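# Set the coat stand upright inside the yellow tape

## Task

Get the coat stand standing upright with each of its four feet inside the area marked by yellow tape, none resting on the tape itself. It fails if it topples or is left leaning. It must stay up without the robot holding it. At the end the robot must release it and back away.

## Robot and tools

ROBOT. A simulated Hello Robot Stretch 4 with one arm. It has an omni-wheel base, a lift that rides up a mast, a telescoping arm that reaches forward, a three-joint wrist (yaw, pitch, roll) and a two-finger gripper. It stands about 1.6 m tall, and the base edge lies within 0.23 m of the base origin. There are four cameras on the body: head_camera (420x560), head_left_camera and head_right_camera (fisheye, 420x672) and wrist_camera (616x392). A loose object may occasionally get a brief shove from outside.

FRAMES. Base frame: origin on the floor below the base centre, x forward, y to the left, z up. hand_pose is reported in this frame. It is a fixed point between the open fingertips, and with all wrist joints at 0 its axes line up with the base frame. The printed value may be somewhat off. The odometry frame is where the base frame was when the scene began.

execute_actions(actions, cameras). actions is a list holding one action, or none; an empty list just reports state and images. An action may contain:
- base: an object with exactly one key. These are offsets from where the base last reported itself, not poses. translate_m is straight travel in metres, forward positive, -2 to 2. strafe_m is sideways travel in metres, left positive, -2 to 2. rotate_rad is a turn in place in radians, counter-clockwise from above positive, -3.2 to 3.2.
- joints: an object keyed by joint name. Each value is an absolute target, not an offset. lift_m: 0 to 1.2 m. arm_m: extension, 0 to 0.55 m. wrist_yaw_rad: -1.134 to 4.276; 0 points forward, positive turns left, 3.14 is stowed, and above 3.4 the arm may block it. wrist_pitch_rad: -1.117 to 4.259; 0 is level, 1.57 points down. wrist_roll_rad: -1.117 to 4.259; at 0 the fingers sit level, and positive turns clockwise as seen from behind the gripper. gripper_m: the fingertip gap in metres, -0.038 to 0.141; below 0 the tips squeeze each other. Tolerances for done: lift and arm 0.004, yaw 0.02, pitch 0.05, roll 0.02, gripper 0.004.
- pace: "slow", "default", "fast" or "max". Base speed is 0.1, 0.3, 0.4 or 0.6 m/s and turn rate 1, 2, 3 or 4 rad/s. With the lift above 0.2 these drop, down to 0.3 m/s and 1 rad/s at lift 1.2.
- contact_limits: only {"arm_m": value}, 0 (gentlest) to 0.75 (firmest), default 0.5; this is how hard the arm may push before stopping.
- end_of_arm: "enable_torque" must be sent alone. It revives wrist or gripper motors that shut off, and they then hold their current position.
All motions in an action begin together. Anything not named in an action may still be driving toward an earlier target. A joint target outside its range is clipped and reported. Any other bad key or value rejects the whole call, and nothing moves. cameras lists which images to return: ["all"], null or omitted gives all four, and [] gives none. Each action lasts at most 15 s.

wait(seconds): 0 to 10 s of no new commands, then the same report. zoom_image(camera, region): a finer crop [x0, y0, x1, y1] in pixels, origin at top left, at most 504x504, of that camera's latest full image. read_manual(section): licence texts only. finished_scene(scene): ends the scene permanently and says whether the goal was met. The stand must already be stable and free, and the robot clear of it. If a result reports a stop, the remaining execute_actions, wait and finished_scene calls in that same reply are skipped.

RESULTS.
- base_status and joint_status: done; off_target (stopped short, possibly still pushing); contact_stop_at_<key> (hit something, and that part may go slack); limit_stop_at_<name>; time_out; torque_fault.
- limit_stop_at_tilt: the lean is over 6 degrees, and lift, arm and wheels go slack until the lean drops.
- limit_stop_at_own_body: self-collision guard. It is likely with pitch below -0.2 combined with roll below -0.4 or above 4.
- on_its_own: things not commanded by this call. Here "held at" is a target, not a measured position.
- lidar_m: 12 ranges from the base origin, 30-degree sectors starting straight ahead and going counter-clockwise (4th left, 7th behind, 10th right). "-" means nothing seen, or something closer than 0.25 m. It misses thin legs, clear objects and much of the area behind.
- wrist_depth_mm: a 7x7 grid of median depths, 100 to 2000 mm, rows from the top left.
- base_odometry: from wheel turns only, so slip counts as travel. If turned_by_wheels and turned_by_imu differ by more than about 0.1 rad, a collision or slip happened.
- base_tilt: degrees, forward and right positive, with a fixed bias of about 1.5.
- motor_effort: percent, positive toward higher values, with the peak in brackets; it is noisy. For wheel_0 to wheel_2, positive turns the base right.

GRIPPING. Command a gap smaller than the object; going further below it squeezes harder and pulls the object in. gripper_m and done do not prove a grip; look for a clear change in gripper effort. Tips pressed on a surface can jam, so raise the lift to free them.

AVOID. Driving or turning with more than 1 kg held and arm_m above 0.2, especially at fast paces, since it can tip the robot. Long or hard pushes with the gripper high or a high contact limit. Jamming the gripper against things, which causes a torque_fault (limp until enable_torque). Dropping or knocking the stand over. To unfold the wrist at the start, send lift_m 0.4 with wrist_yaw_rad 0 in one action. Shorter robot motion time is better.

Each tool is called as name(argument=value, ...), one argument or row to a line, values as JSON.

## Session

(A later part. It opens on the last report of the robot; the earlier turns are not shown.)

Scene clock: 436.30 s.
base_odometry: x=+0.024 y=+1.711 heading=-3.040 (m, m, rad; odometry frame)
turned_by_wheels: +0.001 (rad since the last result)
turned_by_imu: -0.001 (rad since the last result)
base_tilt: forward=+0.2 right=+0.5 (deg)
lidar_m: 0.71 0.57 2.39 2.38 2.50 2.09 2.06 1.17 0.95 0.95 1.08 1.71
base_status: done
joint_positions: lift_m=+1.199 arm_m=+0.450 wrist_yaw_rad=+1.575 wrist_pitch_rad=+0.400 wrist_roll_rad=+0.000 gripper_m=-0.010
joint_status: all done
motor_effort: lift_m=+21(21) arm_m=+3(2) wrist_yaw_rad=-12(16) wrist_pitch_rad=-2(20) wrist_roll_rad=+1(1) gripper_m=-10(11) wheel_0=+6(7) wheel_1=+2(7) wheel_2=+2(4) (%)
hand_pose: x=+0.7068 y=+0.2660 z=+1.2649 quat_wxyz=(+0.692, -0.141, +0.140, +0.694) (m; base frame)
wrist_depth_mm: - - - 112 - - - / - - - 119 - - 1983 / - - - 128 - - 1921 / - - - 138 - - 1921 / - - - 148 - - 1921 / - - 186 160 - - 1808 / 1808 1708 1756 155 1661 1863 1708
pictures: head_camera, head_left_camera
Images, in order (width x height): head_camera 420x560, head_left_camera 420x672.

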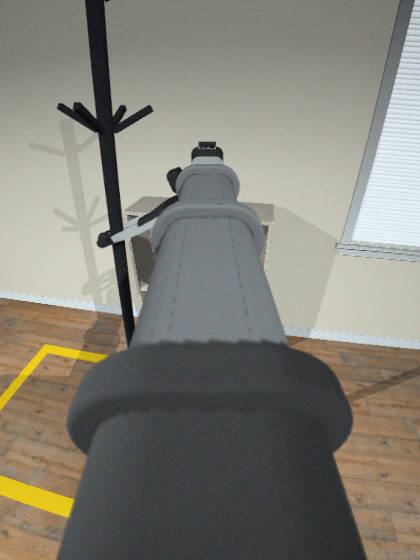

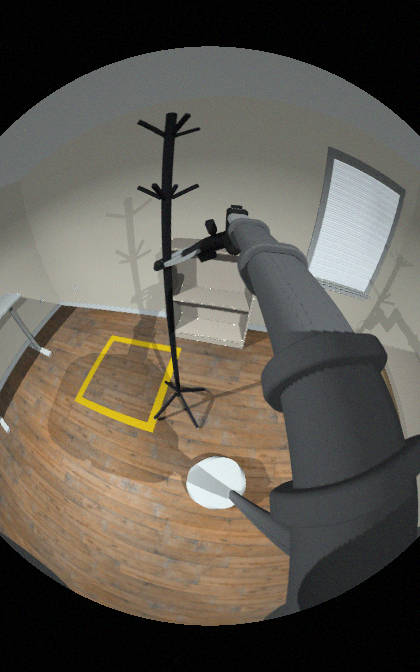

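execute_actions(
  actions=[
    {"joints":{"gripper_m":0.1}},
  ],
  cameras=[],
)

execute_actions(
  actions=[
    {"joints":{"lift_m":0.3,"wrist_pitch_rad":0.0},"pace":"slow"},
  ],
  cameras=["head_camera","head_left_camera","wrist_camera"],
)

Scene clock: 449.27 s.
base_odometry: x=+0.024 y=+1.711 heading=-3.040 (m, m, rad; odometry frame)
turned_by_wheels: +0.000 (rad since the last result)
turned_by_imu: -0.002 (rad since the last result)
base_tilt: forward=+0.2 right=+0.5 (deg)
lidar_m: 0.54 0.54 2.40 2.39 2.51 2.08 2.07 1.18 0.96 0.95 1.09 1.70
base_status: not commanded
joint_positions: lift_m=+1.199 arm_m=+0.450 wrist_yaw_rad=+1.575 wrist_pitch_rad=+0.402 wrist_roll_rad=+0.000 gripper_m=+0.100
joint_status: all done
motor_effort: lift_m=+21(21) arm_m=+3(3) wrist_yaw_rad=-13(13) wrist_pitch_rad=-6(6) wrist_roll_rad=-2(1) gripper_m=-2(9) wheel_0=+6(6) wheel_1=+2(2) wheel_2=+3(2) (%)
hand_pose: x=+0.7067 y=+0.2659 z=+1.2645 quat_wxyz=(+0.691, -0.141, +0.141, +0.694) (m; base frame)
wrist_depth_mm: - - 142 - - - - / - - 149 - - - 1983 / - - 157 - - - 1983 / - - 167 - - - 1863 / - - 177 - - - 1921 / - 1983 189 - 210 - 1808 / 1756 1708 200 145 1808 1756 1708
pictures: none
No camera images: the call's "cameras" was empty. Leave "cameras" out to get every camera's image.

Scene clock: 456.30 s.
base_odometry: x=+0.024 y=+1.711 heading=-3.040 (m, m, rad; odometry frame)
turned_by_wheels: +0.000 (rad since the last result)
turned_by_imu: -0.002 (rad since the last result)
base_tilt: forward=+0.1 right=+0.5 (deg)
lidar_m: 0.50 0.56 2.39 2.39 2.52 2.09 2.06 1.18 0.97 0.95 1.06 1.70
base_status: not commanded
joint_positions: lift_m=+0.300 arm_m=+0.450 wrist_yaw_rad=+1.583 wrist_pitch_rad=-0.004 wrist_roll_rad=+0.001 gripper_m=+0.100
joint_status: all done
on_its_own: wrist_yaw_rad is at rest, and its effort (-38) is outside its rest range (-13 to +13)
motor_effort: lift_m=+15(20) arm_m=+3(3) wrist_yaw_rad=-38(38) wrist_pitch_rad=+10(18) wrist_roll_rad=-5(4) gripper_m=-5(6) wheel_0=+2(5) wheel_1=+3(3) wheel_2=+2(2) (%)
hand_pose: x=+0.7044 y=+0.2895 z=+0.4798 quat_wxyz=(+0.703, +0.002, -0.001, +0.711) (m; base frame)
wrist_depth_mm: - - 190 - - - 1983 / - - 191 - - - - / - - 191 - - - 1983 / - - 189 - - - 1983 / - - 189 - - - 1983 / - 198 189 1983 210 1983 1808 / 1281 1138 184 148 1308 1205 1281
pictures: head_camera, head_left_camera, wrist_camera
Images, in order (width x height): head_camera 420x560, head_left_camera 420x672, wrist_camera 616x392.

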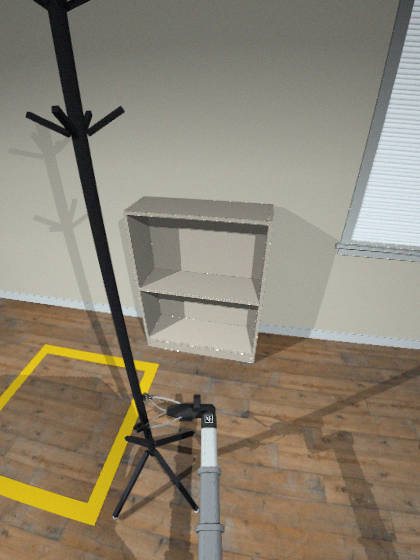

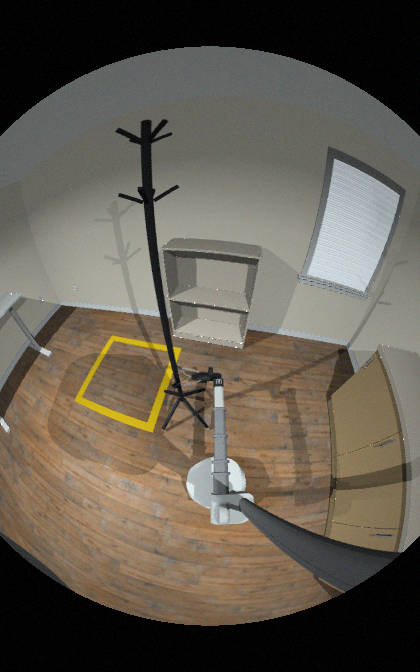

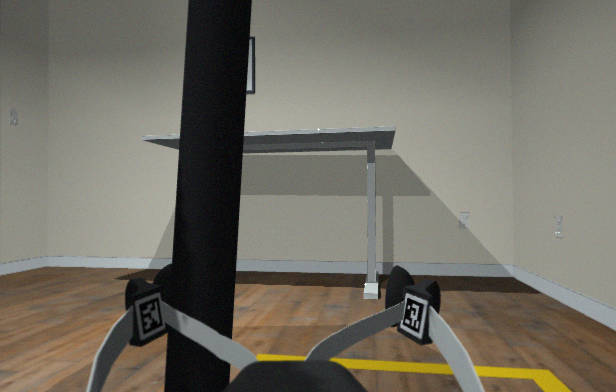

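execute_actions(
  actions=[
    {"joints":{"arm_m":0.38},"pace":"slow"},
  ],
  cameras=["head_camera","head_left_camera","wrist_camera"],
)

Scene clock: 462.53 s.
base_odometry: x=+0.024 y=+1.711 heading=-3.040 (m, m, rad; odometry frame)
turned_by_wheels: +0.000 (rad since the last result)
turned_by_imu: -0.002 (rad since the last result)
base_tilt: forward=+0.2 right=+0.4 (deg)
lidar_m: 1.35 0.54 2.39 2.38 2.52 2.09 2.07 1.19 0.96 0.95 1.08 1.72
base_status: not commanded
joint_positions: lift_m=+0.300 arm_m=+0.381 wrist_yaw_rad=+1.571 wrist_pitch_rad=+0.003 wrist_roll_rad=+0.000 gripper_m=+0.100
joint_status: all done
motor_effort: lift_m=+18(18) arm_m=-5(3) wrist_yaw_rad=-1(35) wrist_pitch_rad=-10(18) wrist_roll_rad=+1(4) gripper_m=-3(4) wheel_0=+1(2) wheel_1=+2(3) wheel_2=+2(2) (%)
hand_pose: x=+0.6393 y=+0.2885 z=+0.4775 quat_wxyz=(+0.707, -0.001, +0.001, +0.707) (m; base frame)
wrist_depth_mm: - - - - - - - / - - - - - - - / - - - - - - - / - - - - - - - / - - - - - - - / 1983 1756 195 1576 211 1921 1756 / 1281 1205 1182 143 1281 1160 1255
pictures: head_camera, head_left_camera, wrist_camera
Images, in order (width x height): head_camera 420x560, head_left_camera 420x672, wrist_camera 616x392.

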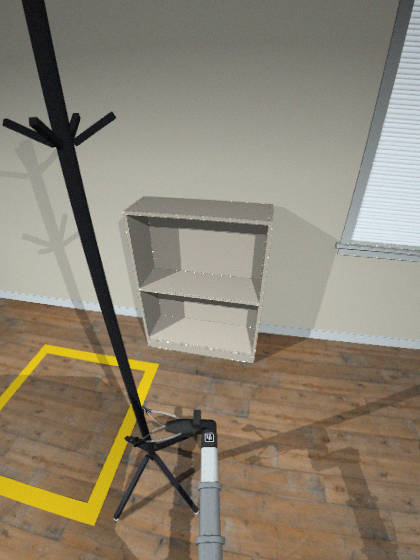

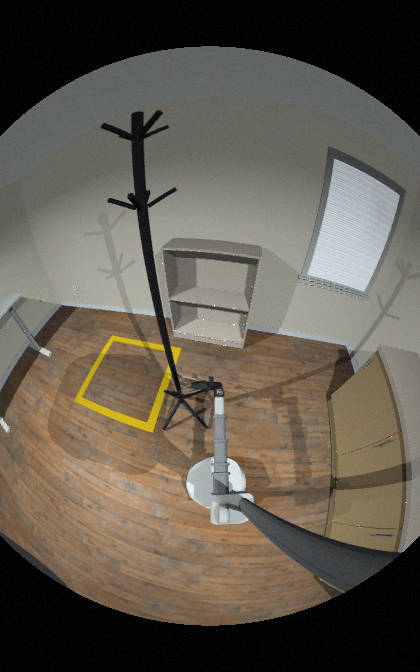

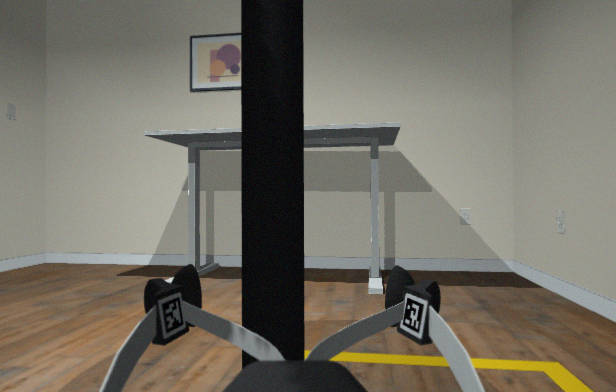

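execute_actions(
  actions=[
    {"joints":{"gripper_m":-0.01}},
  ],
  cameras=[],
)

execute_actions(
  actions=[
    {"base":{"strafe_m":0.25},"pace":"slow"},
  ],
  cameras=["head_camera","head_left_camera"],
)

Scene clock: 473.93 s.
base_odometry: x=+0.024 y=+1.711 heading=-3.040 (m, m, rad; odometry frame)
turned_by_wheels: +0.001 (rad since the last result)
turned_by_imu: -0.001 (rad since the last result)
base_tilt: forward=+0.2 right=+0.5 (deg)
lidar_m: 0.53 0.58 2.41 2.38 2.54 2.07 2.07 1.17 0.96 0.96 1.07 1.71
base_status: not commanded
joint_positions: lift_m=+0.300 arm_m=+0.380 wrist_yaw_rad=+1.575 wrist_pitch_rad=+0.002 wrist_roll_rad=+0.000 gripper_m=-0.010
joint_status: all done
motor_effort: lift_m=+18(18) arm_m=-1(5) wrist_yaw_rad=-13(50) wrist_pitch_rad=-8(10) wrist_roll_rad=+0(1) gripper_m=-9(13) wheel_0=+5(12) wheel_1=+4(7) wheel_2=+4(5) (%)
hand_pose: x=+0.6374 y=+0.2889 z=+0.4777 quat_wxyz=(+0.706, -0.001, +0.001, +0.709) (m; base frame)
wrist_depth_mm: - - - 170 - - - / - - - 170 - - - / - - - 170 - - - / - - - 170 - - - / - - - 170 - - - / 1921 1921 185 170 1921 1863 1808 / 1281 1118 1160 148 1138 1255 1255
pictures: none
No camera images: the call's "cameras" was empty. Leave "cameras" out to get every camera's image.

Scene clock: 477.83 s.
base_odometry: x=+0.049 y=+1.462 heading=-3.040 (m, m, rad; odometry frame)
turned_by_wheels: +0.000 (rad since the last result)
turned_by_imu: -0.004 (rad since the last result)
base_tilt: forward=+0.2 right=+0.5 (deg)
lidar_m: 0.53 0.58 2.16 2.14 2.49 2.02 2.02 1.49 1.21 1.18 1.36 1.40
base_status: done
joint_positions: lift_m=+0.300 arm_m=+0.380 wrist_yaw_rad=+1.571 wrist_pitch_rad=+0.006 wrist_roll_rad=+0.000 gripper_m=-0.010
joint_status: not commanded
motor_effort: lift_m=+19(19) arm_m=-1(2) wrist_yaw_rad=-2(35) wrist_pitch_rad=-19(20) wrist_roll_rad=+2(0) gripper_m=-10(8) wheel_0=+1(15) wheel_1=+0(8) wheel_2=+0(4) (%)
hand_pose: x=+0.6384 y=+0.2885 z=+0.4765 quat_wxyz=(+0.707, -0.002, +0.002, +0.707) (m; base frame)
wrist_depth_mm: - - - 121 - - - / - - - 121 - - - / - - - 121 - - - / - - - 121 - - - / - - - 121 - - - / 1863 1921 185 121 1863 1863 1808 / 1281 1098 1098 120 1098 1255 1229
pictures: head_camera, head_left_camera
Images, in order (width x height): head_camera 420x560, head_left_camera 420x672.

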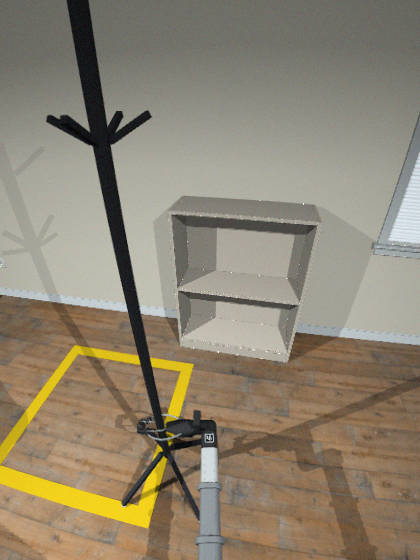

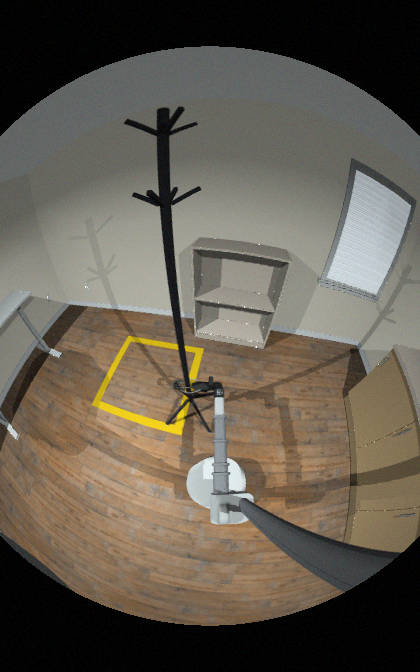

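Pushing works. More left and forward.

execute_actions(
  actions=[
    {"base":{"strafe_m":0.25},"pace":"slow"},
  ],
  cameras=[],
)

execute_actions(
  actions=[
    {"base":{"translate_m":0.15},"pace":"slow"},
  ],
  cameras=["head_camera","head_left_camera"],
)

Scene clock: 488.20 s.
torque_fault: wrist_pitch_rad switched itself off since the last result.
base_odometry: x=+0.074 y=+1.213 heading=-3.040 (m, m, rad; odometry frame)
turned_by_wheels: +0.000 (rad since the last result)
turned_by_imu: -0.006 (rad since the last result)
base_tilt: forward=+0.2 right=+0.5 (deg)
lidar_m: 0.49 0.80 1.92 1.90 2.36 2.01 1.98 2.22 1.46 1.44 1.63 0.27
base_status: done
joint_positions: lift_m=+0.299 arm_m=+0.380 wrist_yaw_rad=+1.567 wrist_pitch_rad=+1.542 wrist_roll_rad=+0.003 gripper_m=-0.010
joint_status: not commanded
on_its_own: wrist_pitch_rad is off since a torque_fault, until you send "end_of_arm": "enable_torque" (your +0.000 is given up)
motor_effort: lift_m=+28(32) arm_m=-1(1) wrist_yaw_rad=+8(56) wrist_pitch_rad=-1(100) wrist_roll_rad=-10(88) gripper_m=-17(23) wheel_0=+1(19) wheel_1=+0(5) wheel_2=+0(7) (%)
hand_pose: x=+0.6385 y=+0.0081 z=+0.1892 quat_wxyz=(+0.509, -0.491, +0.494, +0.506) (m; base frame)
wrist_depth_mm: 413 413 415 415 418 193 421 / 407 410 413 415 415 189 421 / 407 410 410 410 182 413 418 / 404 407 407 407 178 413 415 / 402 404 407 177 407 410 413 / 399 399 185 169 404 410 413 / 399 399 178 152 404 407 407
pictures: none
No camera images: the call's "cameras" was empty. Leave "cameras" out to get every camera's image.

Scene clock: 490.97 s.
base_odometry: x=-0.075 y=+1.198 heading=-3.040 (m, m, rad; odometry frame)
turned_by_wheels: +0.000 (rad since the last result)
turned_by_imu: -0.002 (rad since the last result)
base_tilt: forward=+0.2 right=+0.5 (deg)
lidar_m: 0.57 0.79 1.89 1.86 2.58 2.14 2.10 2.35 1.48 1.48 0.40 0.38
base_status: done
joint_positions: lift_m=+0.299 arm_m=+0.380 wrist_yaw_rad=+1.567 wrist_pitch_rad=+1.663 wrist_roll_rad=+0.002 gripper_m=-0.010
joint_status: not commanded
on_its_own: wrist_pitch_rad is off since a torque_fault, until you send "end_of_arm": "enable_torque" (your +0.000 is given up)
motor_effort: lift_m=+28(28) arm_m=-1(1) wrist_yaw_rad=+8(10) wrist_pitch_rad=-1(2) wrist_roll_rad=-6(10) gripper_m=-14(16) wheel_0=+1(2) wheel_1=+2(5) wheel_2=-4(8) (%)
hand_pose: x=+0.6384 y=-0.0268 z=+0.1903 quat_wxyz=(+0.478, -0.521, +0.524, +0.475) (m; base frame)
wrist_depth_mm: 387 387 389 392 389 178 394 / 389 389 394 397 182 397 399 / 394 394 399 399 175 404 402 / 399 399 402 404 175 407 410 / 404 404 410 174 407 413 415 / 407 410 186 170 415 418 418 / 413 157 415 155 421 421 427
pictures: head_camera, head_left_camera
Images, in order (width x height): head_camera 420x560, head_left_camera 420x672.

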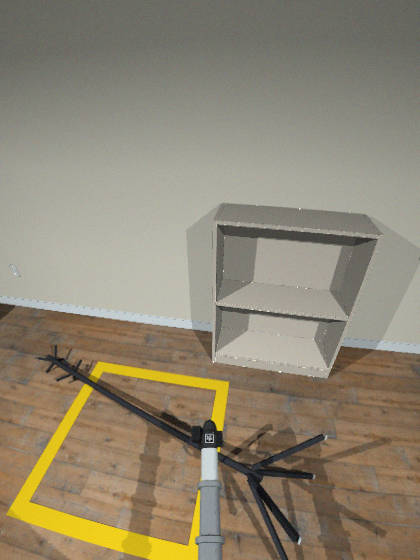

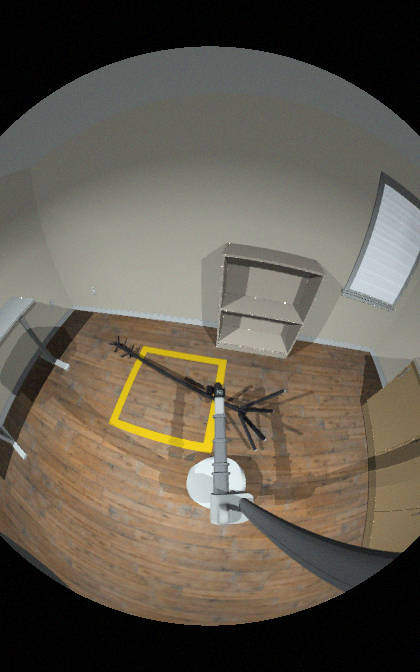

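execute_actions(
  actions=[
    {"end_of_arm":"enable_torque"},
  ],
  cameras=[],
)

execute_actions(
  actions=[
    {"joints":{"gripper_m":0.1}},
  ],
  cameras=[],
)

execute_actions(
  actions=[
    {"joints":{"lift_m":0.5}},
  ],
  cameras=[],
)

execute_actions(
  actions=[
    {"joints":{"wrist_yaw_rad":3.14,"wrist_roll_rad":1.57,"wrist_pitch_rad":1.57,"arm_m":0.45},"base":{"rotate_rad":-0.35}},
  ],
  cameras=["head_camera","head_left_camera","wrist_camera"],
)

Scene clock: 517.63 s.
base_odometry: x=-0.075 y=+1.198 heading=-3.040 (m, m, rad; odometry frame)
turned_by_wheels: +0.000 (rad since the last result)
turned_by_imu: -0.001 (rad since the last result)
base_tilt: forward=+0.2 right=+0.5 (deg)
lidar_m: 0.57 0.78 1.88 1.86 2.58 2.13 2.12 2.36 1.47 1.47 0.37 0.40
base_status: not commanded
joint_positions: lift_m=+0.299 arm_m=+0.380 wrist_yaw_rad=+1.567 wrist_pitch_rad=+1.663 wrist_roll_rad=+0.002 gripper_m=-0.010
joint_status: not commanded
end_of_arm: enable_torque: each motor that was off is on again
on_its_own: wrist_pitch_rad is held at +1.663, not at your +0.000, since a torque_fault
motor_effort: lift_m=+28(28) arm_m=-1(1) wrist_yaw_rad=+6(7) wrist_pitch_rad=-1(1) wrist_roll_rad=-6(6) gripper_m=-19(16) wheel_0=+1(1) wheel_1=+2(2) wheel_2=-4(4) (%)
hand_pose: x=+0.6384 y=-0.0268 z=+0.1903 quat_wxyz=(+0.478, -0.521, +0.524, +0.475) (m; base frame)
wrist_depth_mm: 384 384 389 392 394 179 399 / 389 392 392 397 182 399 402 / 394 397 397 402 175 402 404 / 399 402 402 402 175 407 407 / 404 404 407 174 407 413 415 / 407 410 186 170 410 418 421 / 413 157 418 156 424 421 424
pictures: none
No camera images: the call's "cameras" was empty. Leave "cameras" out to get every camera's image.

Scene clock: 519.50 s.
base_odometry: x=-0.075 y=+1.198 heading=-3.040 (m, m, rad; odometry frame)
turned_by_wheels: +0.000 (rad since the last result)
turned_by_imu: +0.000 (rad since the last result)
base_tilt: forward=+0.2 right=+0.5 (deg)
lidar_m: 0.59 0.80 1.87 1.87 2.58 2.14 2.11 2.35 1.49 1.48 1.64 0.41
base_status: not commanded
joint_positions: lift_m=+0.300 arm_m=+0.380 wrist_yaw_rad=+1.569 wrist_pitch_rad=+1.663 wrist_roll_rad=+0.001 gripper_m=+0.100
joint_status: all done
on_its_own: wrist_pitch_rad is held at +1.663, not at your +0.000, since a torque_fault
motor_effort: lift_m=+22(28) arm_m=-1(1) wrist_yaw_rad=+2(8) wrist_pitch_rad=-2(6) wrist_roll_rad=-2(5) gripper_m=+1(14) wheel_0=+0(1) wheel_1=+1(2) wheel_2=-2(4) (%)
hand_pose: x=+0.6385 y=-0.0267 z=+0.1908 quat_wxyz=(+0.477, -0.522, +0.523, +0.476) (m; base frame)
wrist_depth_mm: 389 392 397 397 399 235 404 / 392 397 399 399 402 407 407 / 399 399 402 407 236 410 413 / 402 407 407 410 235 418 418 / 407 410 413 410 415 418 424 / 410 413 415 232 211 424 427 / 415 418 421 143 427 430 433
pictures: none
No camera images: the call's "cameras" was empty. Leave "cameras" out to get every camera's image.

Scene clock: 521.40 s.
base_odometry: x=-0.075 y=+1.198 heading=-3.040 (m, m, rad; odometry frame)
turned_by_wheels: +0.000 (rad since the last result)
turned_by_imu: -0.001 (rad since the last result)
base_tilt: forward=+0.2 right=+0.5 (deg)
lidar_m: 0.60 0.81 1.88 1.87 2.57 2.13 2.13 2.35 1.49 1.47 1.66 0.40
base_status: not commanded
joint_positions: lift_m=+0.500 arm_m=+0.380 wrist_yaw_rad=+1.569 wrist_pitch_rad=+1.663 wrist_roll_rad=+0.001 gripper_m=+0.100
joint_status: all done
on_its_own: wrist_pitch_rad is held at +1.663, not at your +0.000, since a torque_fault
motor_effort: lift_m=+23(22) arm_m=-1(1) wrist_yaw_rad=+2(1) wrist_pitch_rad=-1(1) wrist_roll_rad=-2(3) gripper_m=+2(0) wheel_0=+0(0) wheel_1=+1(1) wheel_2=-2(2) (%)
hand_pose: x=+0.6385 y=-0.0267 z=+0.3907 quat_wxyz=(+0.477, -0.522, +0.523, +0.476) (m; base frame)
wrist_depth_mm: 580 580 585 591 585 597 609 / 585 591 591 597 597 609 609 / 591 597 603 603 603 615 615 / 603 603 609 609 621 621 627 / 609 615 615 615 615 627 627 / 615 615 615 627 211 634 647 / 615 615 466 143 640 647 647
pictures: none
No camera images: the call's "cameras" was empty. Leave "cameras" out to get every camera's image.

Scene clock: 522.90 s.
base_odometry: x=-0.075 y=+1.198 heading=+2.893 (m, m, rad; odometry frame)
turned_by_wheels: -0.350 (rad since the last result)
turned_by_imu: -0.349 (rad since the last result)
base_tilt: forward=+0.2 right=+0.5 (deg)
lidar_m: 0.47 0.62 0.99 1.86 1.87 2.36 2.11 2.14 1.65 1.47 1.48 0.38
base_status: done
joint_positions: lift_m=+0.500 arm_m=+0.449 wrist_yaw_rad=+3.139 wrist_pitch_rad=+1.570 wrist_roll_rad=+1.569 gripper_m=+0.100
joint_status: all done
motor_effort: lift_m=+23(22) arm_m=+5(2) wrist_yaw_rad=+1(6) wrist_pitch_rad=-1(6) wrist_roll_rad=+1(4) gripper_m=-3(1) wheel_0=-1(7) wheel_1=-2(8) wheel_2=+1(7) (%)
hand_pose: x=+0.6200 y=+0.0874 z=+0.3895 quat_wxyz=(+0.500, -0.500, +0.500, +0.500) (m; base frame)
wrist_depth_mm: 603 603 609 609 615 627 621 / 609 609 615 615 615 615 621 / 603 609 603 609 621 615 621 / 603 609 609 609 621 621 621 / 603 609 621 621 621 627 621 / 609 609 609 621 211 621 615 / 609 609 384 143 615 621 621
pictures: head_camera, head_left_camera, wrist_camera
Images, in order (width x height): head_camera 420x560, head_left_camera 420x672, wrist_camera 616x392.

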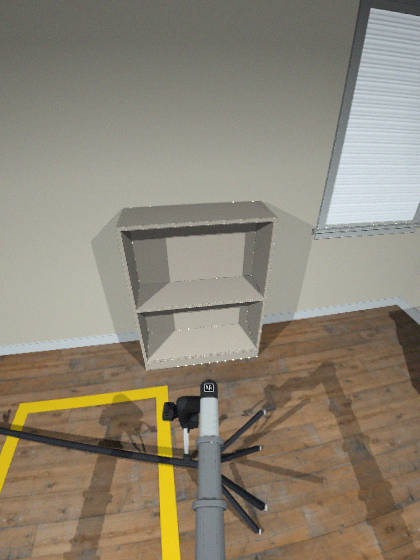

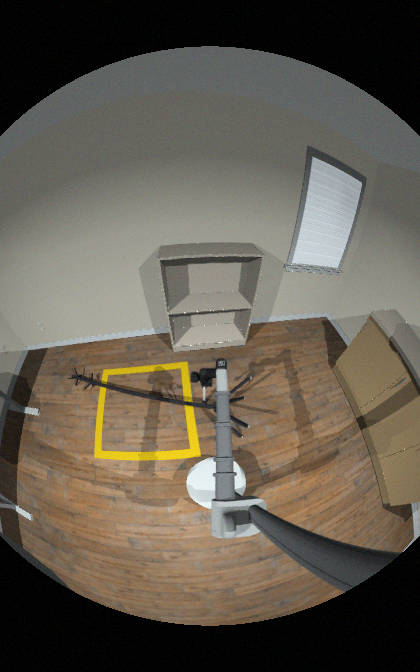

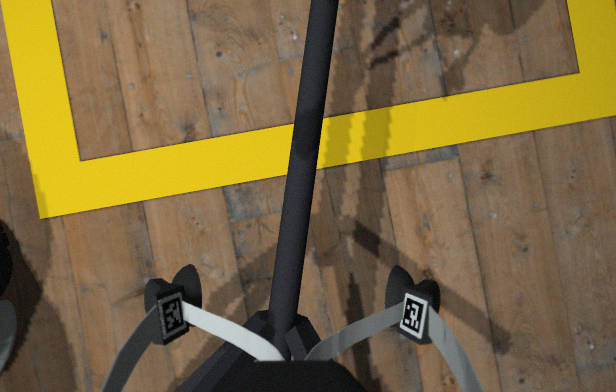

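execute_actions(
  actions=[
    {"base":{"rotate_rad":-0.12}},
  ],
  cameras=[],
)

execute_actions(
  actions=[
    {"base":{"strafe_m":0.7}},
  ],
  cameras=["head_camera","wrist_camera"],
)

Scene clock: 527.93 s.
base_odometry: x=-0.075 y=+1.198 heading=+2.773 (m, m, rad; odometry frame)
turned_by_wheels: -0.120 (rad since the last result)
turned_by_imu: -0.120 (rad since the last result)
base_tilt: forward=+0.2 right=+0.5 (deg)
lidar_m: 0.43 0.60 0.84 1.85 1.85 2.51 2.13 2.13 1.75 1.47 1.47 0.43
base_status: done
joint_positions: lift_m=+0.500 arm_m=+0.449 wrist_yaw_rad=+3.139 wrist_pitch_rad=+1.570 wrist_roll_rad=+1.570 gripper_m=+0.100
joint_status: not commanded
motor_effort: lift_m=+23(22) arm_m=+5(5) wrist_yaw_rad=+2(3) wrist_pitch_rad=-2(1) wrist_roll_rad=+1(1) gripper_m=-1(1) wheel_0=+0(7) wheel_1=+0(8) wheel_2=+0(5) (%)
hand_pose: x=+0.6200 y=+0.0874 z=+0.3895 quat_wxyz=(+0.500, -0.500, +0.500, +0.500) (m; base frame)
wrist_depth_mm: 609 609 609 615 621 621 621 / 609 609 609 615 621 621 627 / 603 603 615 615 621 621 621 / 603 603 609 615 615 627 621 / 603 609 615 621 615 621 615 / 609 603 375 415 211 621 621 / 603 338 355 143 615 609 621
pictures: none
No camera images: the call's "cameras" was empty. Leave "cameras" out to get every camera's image.

Scene clock: 531.60 s.
base_odometry: x=-0.327 y=+0.545 heading=+2.773 (m, m, rad; odometry frame)
turned_by_wheels: +0.000 (rad since the last result)
turned_by_imu: -0.003 (rad since the last result)
base_tilt: forward=+0.2 right=+0.5 (deg)
lidar_m: 0.60 0.62 0.89 1.19 1.17 1.39 2.33 2.33 2.65 2.15 0.84 0.60
base_status: done
joint_positions: lift_m=+0.500 arm_m=+0.449 wrist_yaw_rad=+3.140 wrist_pitch_rad=+1.570 wrist_roll_rad=+1.570 gripper_m=+0.100
joint_status: not commanded
motor_effort: lift_m=+22(23) arm_m=+5(5) wrist_yaw_rad=+2(2) wrist_pitch_rad=-1(1) wrist_roll_rad=+1(1) gripper_m=-1(0) wheel_0=+0(7) wheel_1=-1(12) wheel_2=+0(1) (%)
hand_pose: x=+0.6200 y=+0.0874 z=+0.3895 quat_wxyz=(+0.500, -0.500, +0.500, +0.500) (m; base frame)
wrist_depth_mm: 609 609 609 615 615 621 627 / 609 603 615 615 615 621 621 / 603 609 609 615 621 609 621 / 609 609 603 615 615 615 627 / 609 603 615 615 615 627 621 / 603 609 615 615 211 621 627 / 609 609 609 143 615 621 621
pictures: head_camera, wrist_camera
Images, in order (width x height): head_camera 420x560, wrist_camera 616x392.

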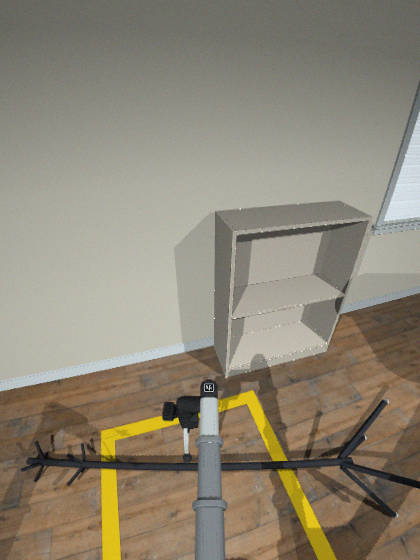

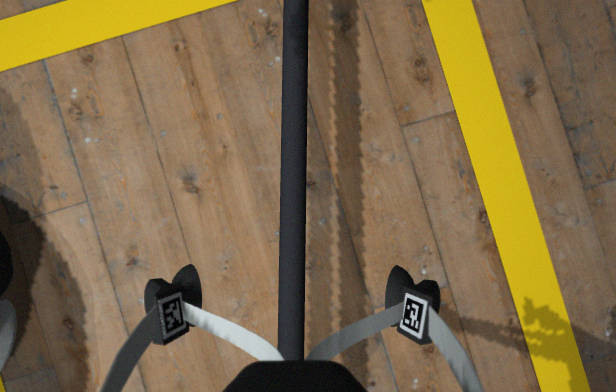

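Aligned. Lower, grip, lift.

execute_actions(
  actions=[
    {"joints":{"lift_m":0.18}},
  ],
  cameras=[],
)

execute_actions(
  actions=[
    {"joints":{"gripper_m":-0.01}},
  ],
  cameras=[],
)

execute_actions(
  actions=[
    {"joints":{"lift_m":0.85},"pace":"slow"},
  ],
  cameras=["head_right_camera"],
)

Scene clock: 543.33 s.
base_odometry: x=-0.327 y=+0.545 heading=+2.773 (m, m, rad; odometry frame)
turned_by_wheels: +0.000 (rad since the last result)
turned_by_imu: -0.002 (rad since the last result)
base_tilt: forward=+0.2 right=+0.5 (deg)
lidar_m: 0.57 0.61 0.88 1.19 1.19 1.40 2.32 2.31 2.66 2.13 0.83 0.62
base_status: not commanded
joint_positions: lift_m=+0.180 arm_m=+0.449 wrist_yaw_rad=+3.140 wrist_pitch_rad=+1.568 wrist_roll_rad=+1.570 gripper_m=+0.100
joint_status: all done
motor_effort: lift_m=+16(21) arm_m=+5(5) wrist_yaw_rad=-1(2) wrist_pitch_rad=+5(4) wrist_roll_rad=+0(1) gripper_m=+0(1) wheel_0=+0(1) wheel_1=-1(1) wheel_2=+0(0) (%)
hand_pose: x=+0.6194 y=+0.0874 z=+0.0701 quat_wxyz=(+0.499, -0.499, +0.501, +0.501) (m; base frame)
wrist_depth_mm: 293 293 294 152 296 297 298 / 290 293 294 151 297 297 298 / 290 293 293 150 296 297 300 / 290 293 291 149 296 297 298 / 293 293 293 148 297 297 300 / 291 291 213 146 211 296 300 / 291 291 293 141 296 297 297
pictures: none
No camera images: the call's "cameras" was empty. Leave "cameras" out to get every camera's image.

Scene clock: 545.20 s.
base_odometry: x=-0.327 y=+0.545 heading=+2.773 (m, m, rad; odometry frame)
turned_by_wheels: +0.000 (rad since the last result)
turned_by_imu: -0.001 (rad since the last result)
base_tilt: forward=+0.2 right=+0.5 (deg)
lidar_m: 0.60 0.63 0.90 1.19 1.20 1.40 2.33 2.33 2.66 2.16 0.83 0.62
base_status: not commanded
joint_positions: lift_m=+0.180 arm_m=+0.449 wrist_yaw_rad=+3.142 wrist_pitch_rad=+1.564 wrist_roll_rad=+1.570 gripper_m=-0.010
joint_status: all done
motor_effort: lift_m=+17(17) arm_m=+5(5) wrist_yaw_rad=-5(5) wrist_pitch_rad=+17(17) wrist_roll_rad=+0(1) gripper_m=-10(9) wheel_0=+0(0) wheel_1=-1(1) wheel_2=+0(0) (%)
hand_pose: x=+0.6180 y=+0.0874 z=+0.0700 quat_wxyz=(+0.498, -0.499, +0.501, +0.502) (m; base frame)
wrist_depth_mm: 291 291 293 150 294 296 296 / 291 291 291 148 294 296 294 / 291 291 293 147 294 296 297 / 293 291 293 146 296 294 296 / 291 291 293 145 294 297 296 / 290 293 182 143 294 296 296 / 291 291 293 137 294 294 296
pictures: none
No camera images: the call's "cameras" was empty. Leave "cameras" out to get every camera's image.

Scene clock: 550.70 s.
base_odometry: x=-0.327 y=+0.545 heading=+2.773 (m, m, rad; odometry frame)
turned_by_wheels: +0.000 (rad since the last result)
turned_by_imu: -0.002 (rad since the last result)
base_tilt: forward=+0.2 right=+0.5 (deg)
lidar_m: 0.58 0.63 0.86 1.18 1.18 1.41 2.32 2.30 2.66 2.13 0.75 0.62
base_status: not commanded
joint_positions: lift_m=+0.849 arm_m=+0.449 wrist_yaw_rad=+3.140 wrist_pitch_rad=+1.571 wrist_roll_rad=+1.570 gripper_m=-0.010
joint_status: all done
motor_effort: lift_m=+31(33) arm_m=+5(5) wrist_yaw_rad=+0(4) wrist_pitch_rad=-3(18) wrist_roll_rad=+0(1) gripper_m=-14(18) wheel_0=-2(2) wheel_1=+0(1) wheel_2=+0(0) (%)
hand_pose: x=+0.6202 y=+0.0874 z=+0.7388 quat_wxyz=(+0.500, -0.500, +0.500, +0.500) (m; base frame)
wrist_depth_mm: 946 946 960 - 960 976 960 / 946 946 946 - 976 960 960 / 946 931 960 106 946 960 976 / 750 960 960 118 960 960 960 / 741 960 960 132 960 960 976 / 732 960 184 151 960 960 946 / 946 946 946 137 960 960 960
pictures: head_right_camera
Images, in order (width x height): head_right_camera 420x672.

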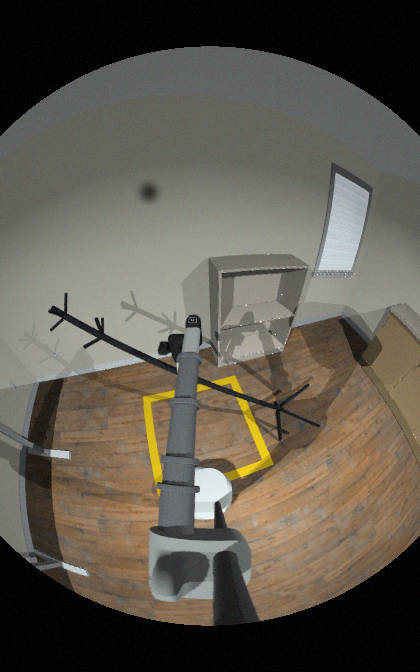

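Continue straight up to get it airborne.

execute_actions(
  actions=[
    {"joints":{"lift_m":1.2},"base":{"strafe_m":-0.2},"pace":"slow"},
  ],
  cameras=["head_right_camera","head_left_camera"],
)

Scene clock: 557.83 s.
base_odometry: x=-0.255 y=+0.732 heading=+2.773 (m, m, rad; odometry frame)
turned_by_wheels: +0.000 (rad since the last result)
turned_by_imu: -0.002 (rad since the last result)
base_tilt: forward=+0.2 right=+0.5 (deg)
lidar_m: 0.58 0.59 1.74 1.40 1.38 1.60 2.34 2.25 2.60 1.96 0.73 0.62
base_status: done
joint_positions: lift_m=+1.198 arm_m=+0.449 wrist_yaw_rad=+3.140 wrist_pitch_rad=+1.570 wrist_roll_rad=+1.570 gripper_m=-0.010
joint_status: all done
motor_effort: lift_m=+31(35) arm_m=+4(5) wrist_yaw_rad=+1(0) wrist_pitch_rad=-2(4) wrist_roll_rad=+0(1) gripper_m=-19(16) wheel_0=+1(9) wheel_1=-3(8) wheel_2=-1(1) (%)
hand_pose: x=+0.6201 y=+0.0874 z=+1.0880 quat_wxyz=(+0.500, -0.500, +0.500, +0.500) (m; base frame)
wrist_depth_mm: 1281 1308 - - - 1308 1138 / 1281 1308 - - - 1308 1205 / 1308 1281 - - 1336 1336 1255 / 1281 1182 1281 - 1308 1336 1160 / 1078 1098 1308 - 1308 1336 1205 / 1281 1308 185 - 1308 1336 1229 / 1281 1308 1308 109 1336 1281 1229
pictures: head_left_camera, head_right_camera
Images, in order (width x height): head_left_camera 420x672, head_right_camera 420x672.

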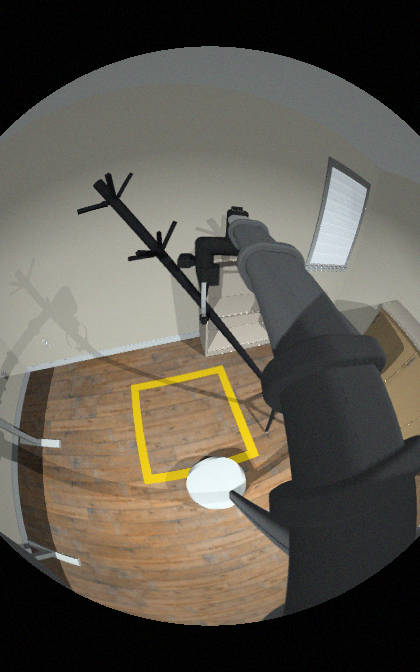

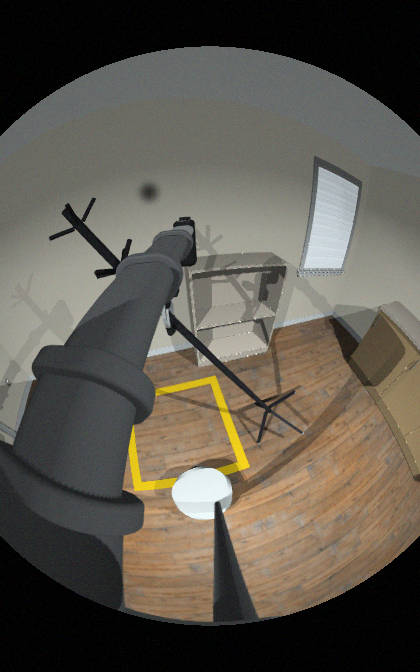

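execute_actions(
  actions=[
    {"base":{"strafe_m":0.55},"pace":"slow"},
  ],
  cameras=["head_right_camera","head_left_camera"],
)

Scene clock: 576.83 s.
base_odometry: x=-0.453 y=+0.219 heading=+2.772 (m, m, rad; odometry frame)
turned_by_wheels: -0.001 (rad since the last result)
turned_by_imu: -0.008 (rad since the last result)
base_tilt: forward=+0.2 right=+0.5 (deg)
lidar_m: 0.58 0.58 1.51 0.85 0.86 1.01 2.54 2.43 2.76 2.49 0.76 0.62
base_status: done
joint_positions: lift_m=+1.198 arm_m=+0.449 wrist_yaw_rad=+3.140 wrist_pitch_rad=+1.571 wrist_roll_rad=+1.570 gripper_m=-0.010
joint_status: not commanded
motor_effort: lift_m=+31(31) arm_m=+4(5) wrist_yaw_rad=+1(0) wrist_pitch_rad=-3(5) wrist_roll_rad=+0(0) gripper_m=-14(16) wheel_0=-5(10) wheel_1=+2(5) wheel_2=-3(3) (%)
hand_pose: x=+0.6204 y=+0.0874 z=+1.0881 quat_wxyz=(+0.500, -0.500, +0.500, +0.500) (m; base frame)
wrist_depth_mm: 1281 1308 - - 1308 1229 931 / 1308 1308 1281 - 1308 1336 991 / 1308 1308 1308 - 1308 1308 1042 / 1098 1182 1281 - 1336 1308 1098 / 1098 1098 1308 - 1308 1336 1182 / 1281 1308 185 117 1308 1336 1281 / 1308 1308 1308 132 1336 1336 1205
pictures: head_left_camera, head_right_camera
Images, in order (width x height): head_left_camera 420x672, head_right_camera 420x672.

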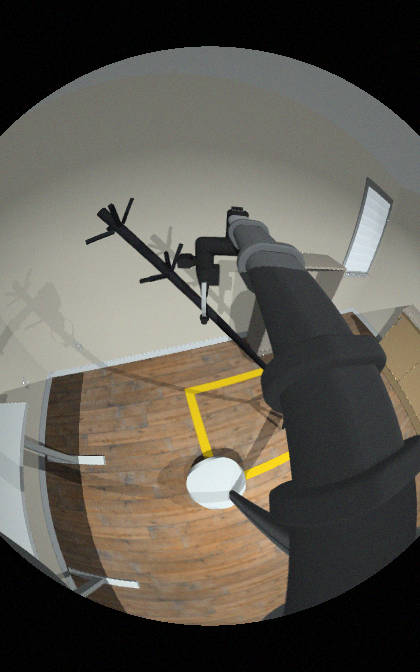

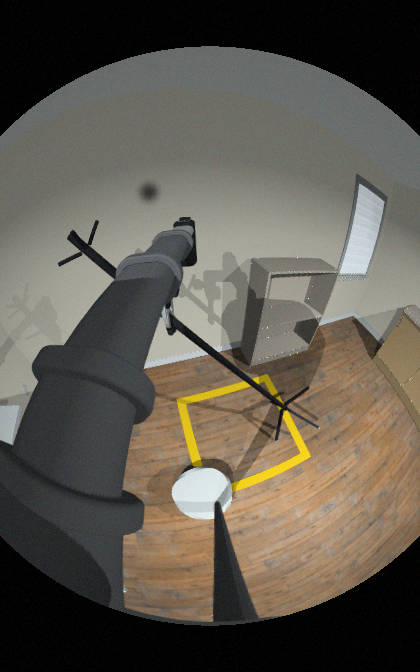

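execute_actions(
  actions=[
    {"base":{"strafe_m":0.28},"pace":"slow"},
  ],
  cameras=[],
)

execute_actions(
  actions=[
    {"base":{"translate_m":-0.1},"pace":"slow"},
  ],
  cameras=["head_right_camera"],
)

Scene clock: 588.03 s.
base_odometry: x=-0.554 y=-0.042 heading=+2.772 (m, m, rad; odometry frame)
turned_by_wheels: -0.001 (rad since the last result)
turned_by_imu: -0.006 (rad since the last result)
base_tilt: forward=+0.2 right=+0.5 (deg)
lidar_m: 0.59 0.57 1.43 0.59 0.59 0.68 1.18 2.48 2.84 2.74 0.76 0.61
base_status: done
joint_positions: lift_m=+1.198 arm_m=+0.449 wrist_yaw_rad=+3.140 wrist_pitch_rad=+1.571 wrist_roll_rad=+1.570 gripper_m=-0.010
joint_status: not commanded
motor_effort: lift_m=+30(30) arm_m=+4(4) wrist_yaw_rad=+1(2) wrist_pitch_rad=-4(6) wrist_roll_rad=+0(1) gripper_m=-14(16) wheel_0=-5(10) wheel_1=-1(7) wheel_2=-3(2) (%)
hand_pose: x=+0.6204 y=+0.0874 z=+1.0881 quat_wxyz=(+0.500, -0.500, +0.500, +0.500) (m; base frame)
wrist_depth_mm: 1281 1308 - - 1308 1078 809 / 1308 1308 1336 - 1308 1182 866 / 1281 1336 1308 - 1308 1281 917 / 1098 1160 1281 - 1336 1336 991 / 1098 1098 1308 - 1308 1308 1060 / 1308 1308 185 118 1336 1336 1138 / 1308 1308 1308 132 1336 1336 1255
pictures: none
No camera images: the call's "cameras" was empty. Leave "cameras" out to get every camera's image.

Scene clock: 590.30 s.
base_odometry: x=-0.461 y=-0.078 heading=+2.772 (m, m, rad; odometry frame)
turned_by_wheels: +0.000 (rad since the last result)
turned_by_imu: +0.000 (rad since the last result)
base_tilt: forward=+0.2 right=+0.5 (deg)
lidar_m: 0.61 0.56 0.65 0.56 0.54 0.63 1.18 2.40 2.75 2.79 0.79 0.64
base_status: done
joint_positions: lift_m=+1.199 arm_m=+0.449 wrist_yaw_rad=+3.141 wrist_pitch_rad=+1.574 wrist_roll_rad=+1.568 gripper_m=-0.010
joint_status: not commanded
motor_effort: lift_m=+28(30) arm_m=+4(4) wrist_yaw_rad=-2(3) wrist_pitch_rad=-14(14) wrist_roll_rad=+3(5) gripper_m=-13(12) wheel_0=+1(6) wheel_1=-1(2) wheel_2=+3(8) (%)
hand_pose: x=+0.6213 y=+0.0874 z=+1.0883 quat_wxyz=(+0.500, -0.501, +0.499, +0.500) (m; base frame)
wrist_depth_mm: 1308 1308 - 1308 1366 1255 931 / 1281 1308 - 1308 1308 1336 976 / 1308 1308 - 1336 1308 1336 1025 / 1098 1205 - 1308 1308 1336 1118 / 1060 1098 1281 118 1308 1336 1182 / 1078 1281 182 122 1281 1308 1255 / 1281 1308 1308 133 1336 1308 1308
pictures: head_right_camera
Images, in order (width x height): head_right_camera 420x672.

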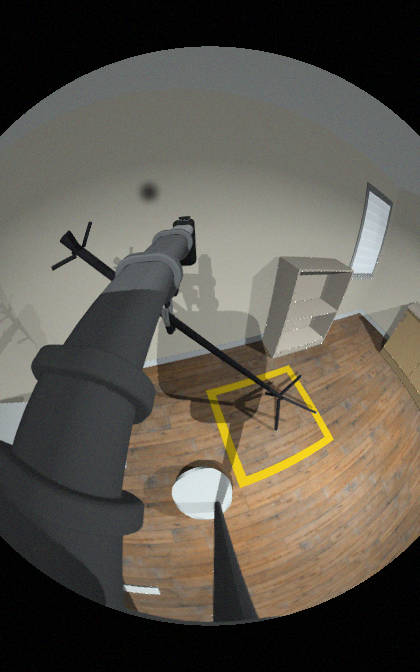

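execute_actions(
  actions=[
    {"joints":{"wrist_yaw_rad":1.57,"wrist_roll_rad":0.0},"pace":"slow"},
  ],
  cameras=[],
)

execute_actions(
  actions=[
    {"joints":{"wrist_pitch_rad":1.0},"base":{"strafe_m":-0.3},"pace":"slow"},
  ],
  cameras=["head_right_camera","head_left_camera"],
)

Scene clock: 598.57 s.
base_odometry: x=-0.461 y=-0.078 heading=+2.773 (m, m, rad; odometry frame)
turned_by_wheels: +0.001 (rad since the last result)
turned_by_imu: +0.000 (rad since the last result)
base_tilt: forward=+0.2 right=+0.5 (deg)
lidar_m: 0.66 0.69 0.66 0.56 0.56 0.65 1.19 2.39 2.77 2.79 0.80 0.69
base_status: not commanded
joint_positions: lift_m=+1.199 arm_m=+0.449 wrist_yaw_rad=+1.575 wrist_pitch_rad=+1.557 wrist_roll_rad=+0.001 gripper_m=-0.010
joint_status: all done
on_its_own: wrist_pitch_rad is at rest, and its effort (+37) is outside its rest range (-23 to +23)
motor_effort: lift_m=+21(28) arm_m=+4(4) wrist_yaw_rad=-13(22) wrist_pitch_rad=+37(42) wrist_roll_rad=-3(7) gripper_m=-9(15) wheel_0=+10(10) wheel_1=+4(4) wheel_2=+3(3) (%)
hand_pose: x=+0.7076 y=+0.0044 z=+1.0889 quat_wxyz=(+0.503, -0.497, +0.496, +0.504) (m; base frame)
wrist_depth_mm: 1308 1281 - - 1366 1118 831 / 1281 1308 - - 1336 1205 878 / 1308 1336 1308 - 1336 1281 931 / 1098 1308 1308 - 1308 1336 991 / 1078 1255 1281 - 1336 1336 1060 / 1281 1308 182 114 1308 1336 1118 / 1281 1281 1308 122 1308 1336 1229
pictures: none
No camera images: the call's "cameras" was empty. Leave "cameras" out to get every camera's image.

Scene clock: 602.70 s.
base_odometry: x=-0.353 y=+0.201 heading=+2.774 (m, m, rad; odometry frame)
turned_by_wheels: +0.001 (rad since the last result)
turned_by_imu: +0.004 (rad since the last result)
base_tilt: forward=+0.2 right=+0.5 (deg)
lidar_m: 0.67 0.68 0.99 0.85 0.85 1.00 2.39 2.31 2.65 2.51 0.76 0.64
base_status: done
joint_positions: lift_m=+1.199 arm_m=+0.449 wrist_yaw_rad=+1.575 wrist_pitch_rad=+0.994 wrist_roll_rad=+0.000 gripper_m=-0.010
joint_status: all done
motor_effort: lift_m=+22(23) arm_m=+4(4) wrist_yaw_rad=-11(12) wrist_pitch_rad=+19(34) wrist_roll_rad=-2(4) gripper_m=-13(14) wheel_0=+8(10) wheel_1=+2(4) wheel_2=+2(3) (%)
hand_pose: x=+0.7070 y=+0.1578 z=+1.1356 quat_wxyz=(+0.620, -0.338, +0.336, +0.623) (m; base frame)
wrist_depth_mm: 1661 1808 1863 110 1464 1025 809 / 1808 1921 1983 117 1576 1098 842 / 1756 1708 1756 125 1661 1138 866 / 1618 1618 1576 135 1618 1182 904 / 1464 1464 1499 146 1499 1281 946 / 1336 1336 183 160 1366 1336 991 / 1229 1205 1255 161 1229 1281 1025
pictures: head_left_camera, head_right_camera
Images, in order (width x height): head_left_camera 420x672, head_right_camera 420x672.

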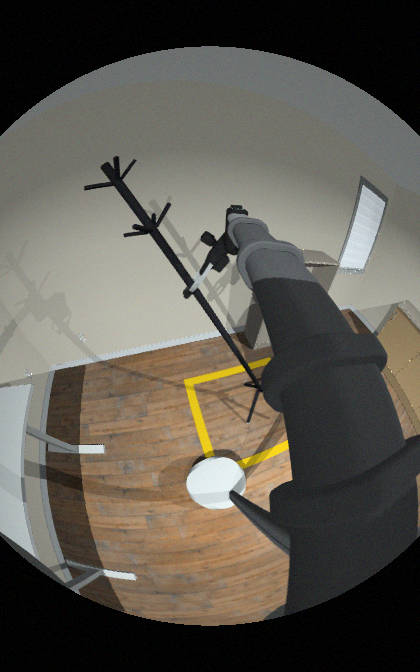

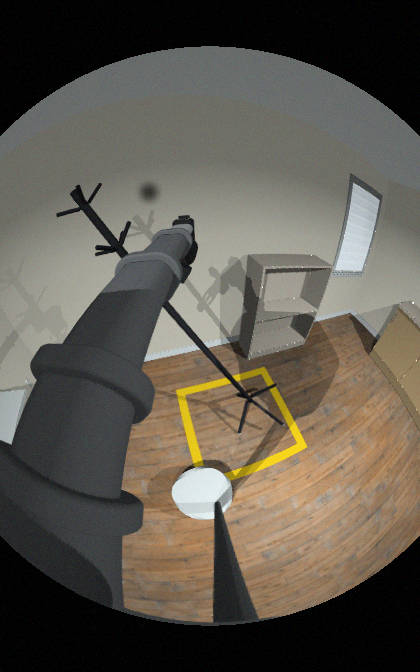

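execute_actions(
  actions=[
    {"joints":{"wrist_pitch_rad":0.6},"base":{"strafe_m":-0.3},"pace":"slow"},
  ],
  cameras=["head_right_camera","head_left_camera"],
)

Scene clock: 612.57 s.
base_odometry: x=-0.246 y=+0.481 heading=+2.774 (m, m, rad; odometry frame)
turned_by_wheels: +0.000 (rad since the last result)
turned_by_imu: +0.001 (rad since the last result)
base_tilt: forward=+0.2 right=+0.5 (deg)
lidar_m: 0.57 0.68 1.75 1.13 1.13 1.30 2.32 2.25 2.55 2.21 2.19 0.58
base_status: done
joint_positions: lift_m=+1.199 arm_m=+0.449 wrist_yaw_rad=+1.575 wrist_pitch_rad=+0.597 wrist_roll_rad=+0.000 gripper_m=-0.010
joint_status: all done
motor_effort: lift_m=+21(21) arm_m=+4(4) wrist_yaw_rad=-12(14) wrist_pitch_rad=+8(26) wrist_roll_rad=-1(1) gripper_m=-11(13) wheel_0=+4(11) wheel_1=+1(2) wheel_2=+0(4) (%)
hand_pose: x=+0.7067 y=+0.2389 z=+1.2151 quat_wxyz=(+0.675, -0.208, +0.208, +0.677) (m; base frame)
wrist_depth_mm: 1661 1808 1863 133 1499 1078 854 / 1366 1397 - 138 1576 1118 878 / 1921 - - 144 1661 1160 904 / - - - 151 1708 1182 931 / - - - 157 1756 1229 960 / 1756 1708 185 163 1661 1255 976 / 1499 1464 1499 163 1464 1255 991
pictures: head_left_camera, head_right_camera
Images, in order (width x height): head_left_camera 420x672, head_right_camera 420x672.

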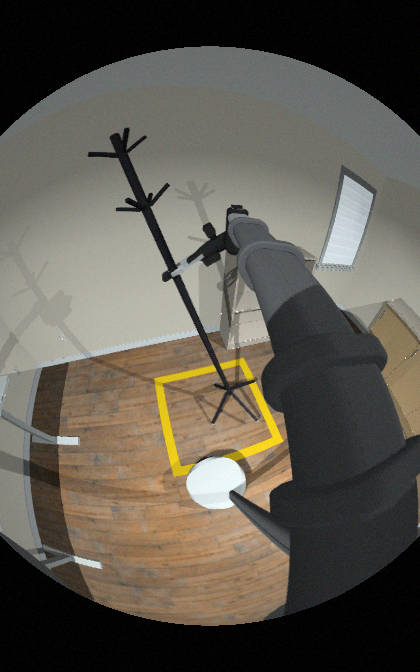

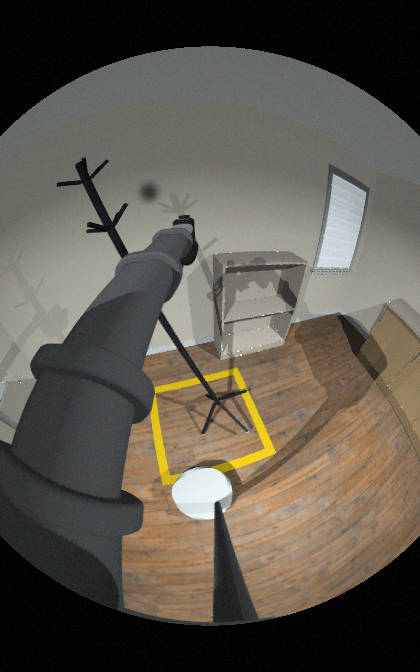

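execute_actions(
  actions=[
    {"joints":{"wrist_pitch_rad":0.3},"base":{"strafe_m":-0.2},"pace":"slow"},
  ],
  cameras=["head_right_camera","head_left_camera"],
)

Scene clock: 620.50 s.
base_odometry: x=-0.174 y=+0.668 heading=+2.775 (m, m, rad; odometry frame)
turned_by_wheels: +0.000 (rad since the last result)
turned_by_imu: -0.001 (rad since the last result)
base_tilt: forward=+0.2 right=+0.5 (deg)
lidar_m: 0.58 0.60 1.84 1.34 1.32 1.58 2.23 2.17 2.50 2.01 2.02 1.49
base_status: done
joint_positions: lift_m=+1.199 arm_m=+0.449 wrist_yaw_rad=+1.574 wrist_pitch_rad=+0.301 wrist_roll_rad=+0.000 gripper_m=-0.010
joint_status: all done
on_its_own: wrist_yaw_rad is at rest, and its effort (-14) is outside its rest range (-13 to +13)
motor_effort: lift_m=+22(21) arm_m=+4(4) wrist_yaw_rad=-14(13) wrist_pitch_rad=-6(26) wrist_roll_rad=-3(2) gripper_m=-10(11) wheel_0=+5(9) wheel_1=+0(2) wheel_2=-2(3) (%)
hand_pose: x=+0.7066 y=+0.2758 z=+1.2917 quat_wxyz=(+0.698, -0.106, +0.106, +0.700) (m; base frame)
wrist_depth_mm: 1808 1983 - 122 1618 1138 931 / 1863 - - 129 1661 1182 931 / 1921 - - 135 1661 1182 946 / 1618 1618 - 143 1708 1205 946 / - - - 151 1756 1229 960 / - - 185 160 1618 1229 976 / - 1808 1921 155 1576 1205 991
pictures: head_left_camera, head_right_camera
Images, in order (width x height): head_left_camera 420x672, head_right_camera 420x672.

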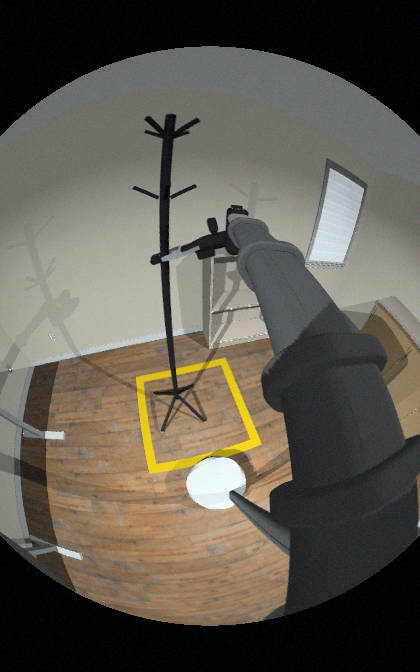

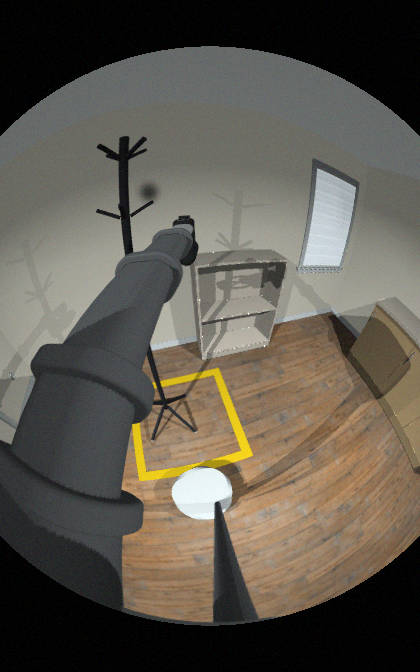

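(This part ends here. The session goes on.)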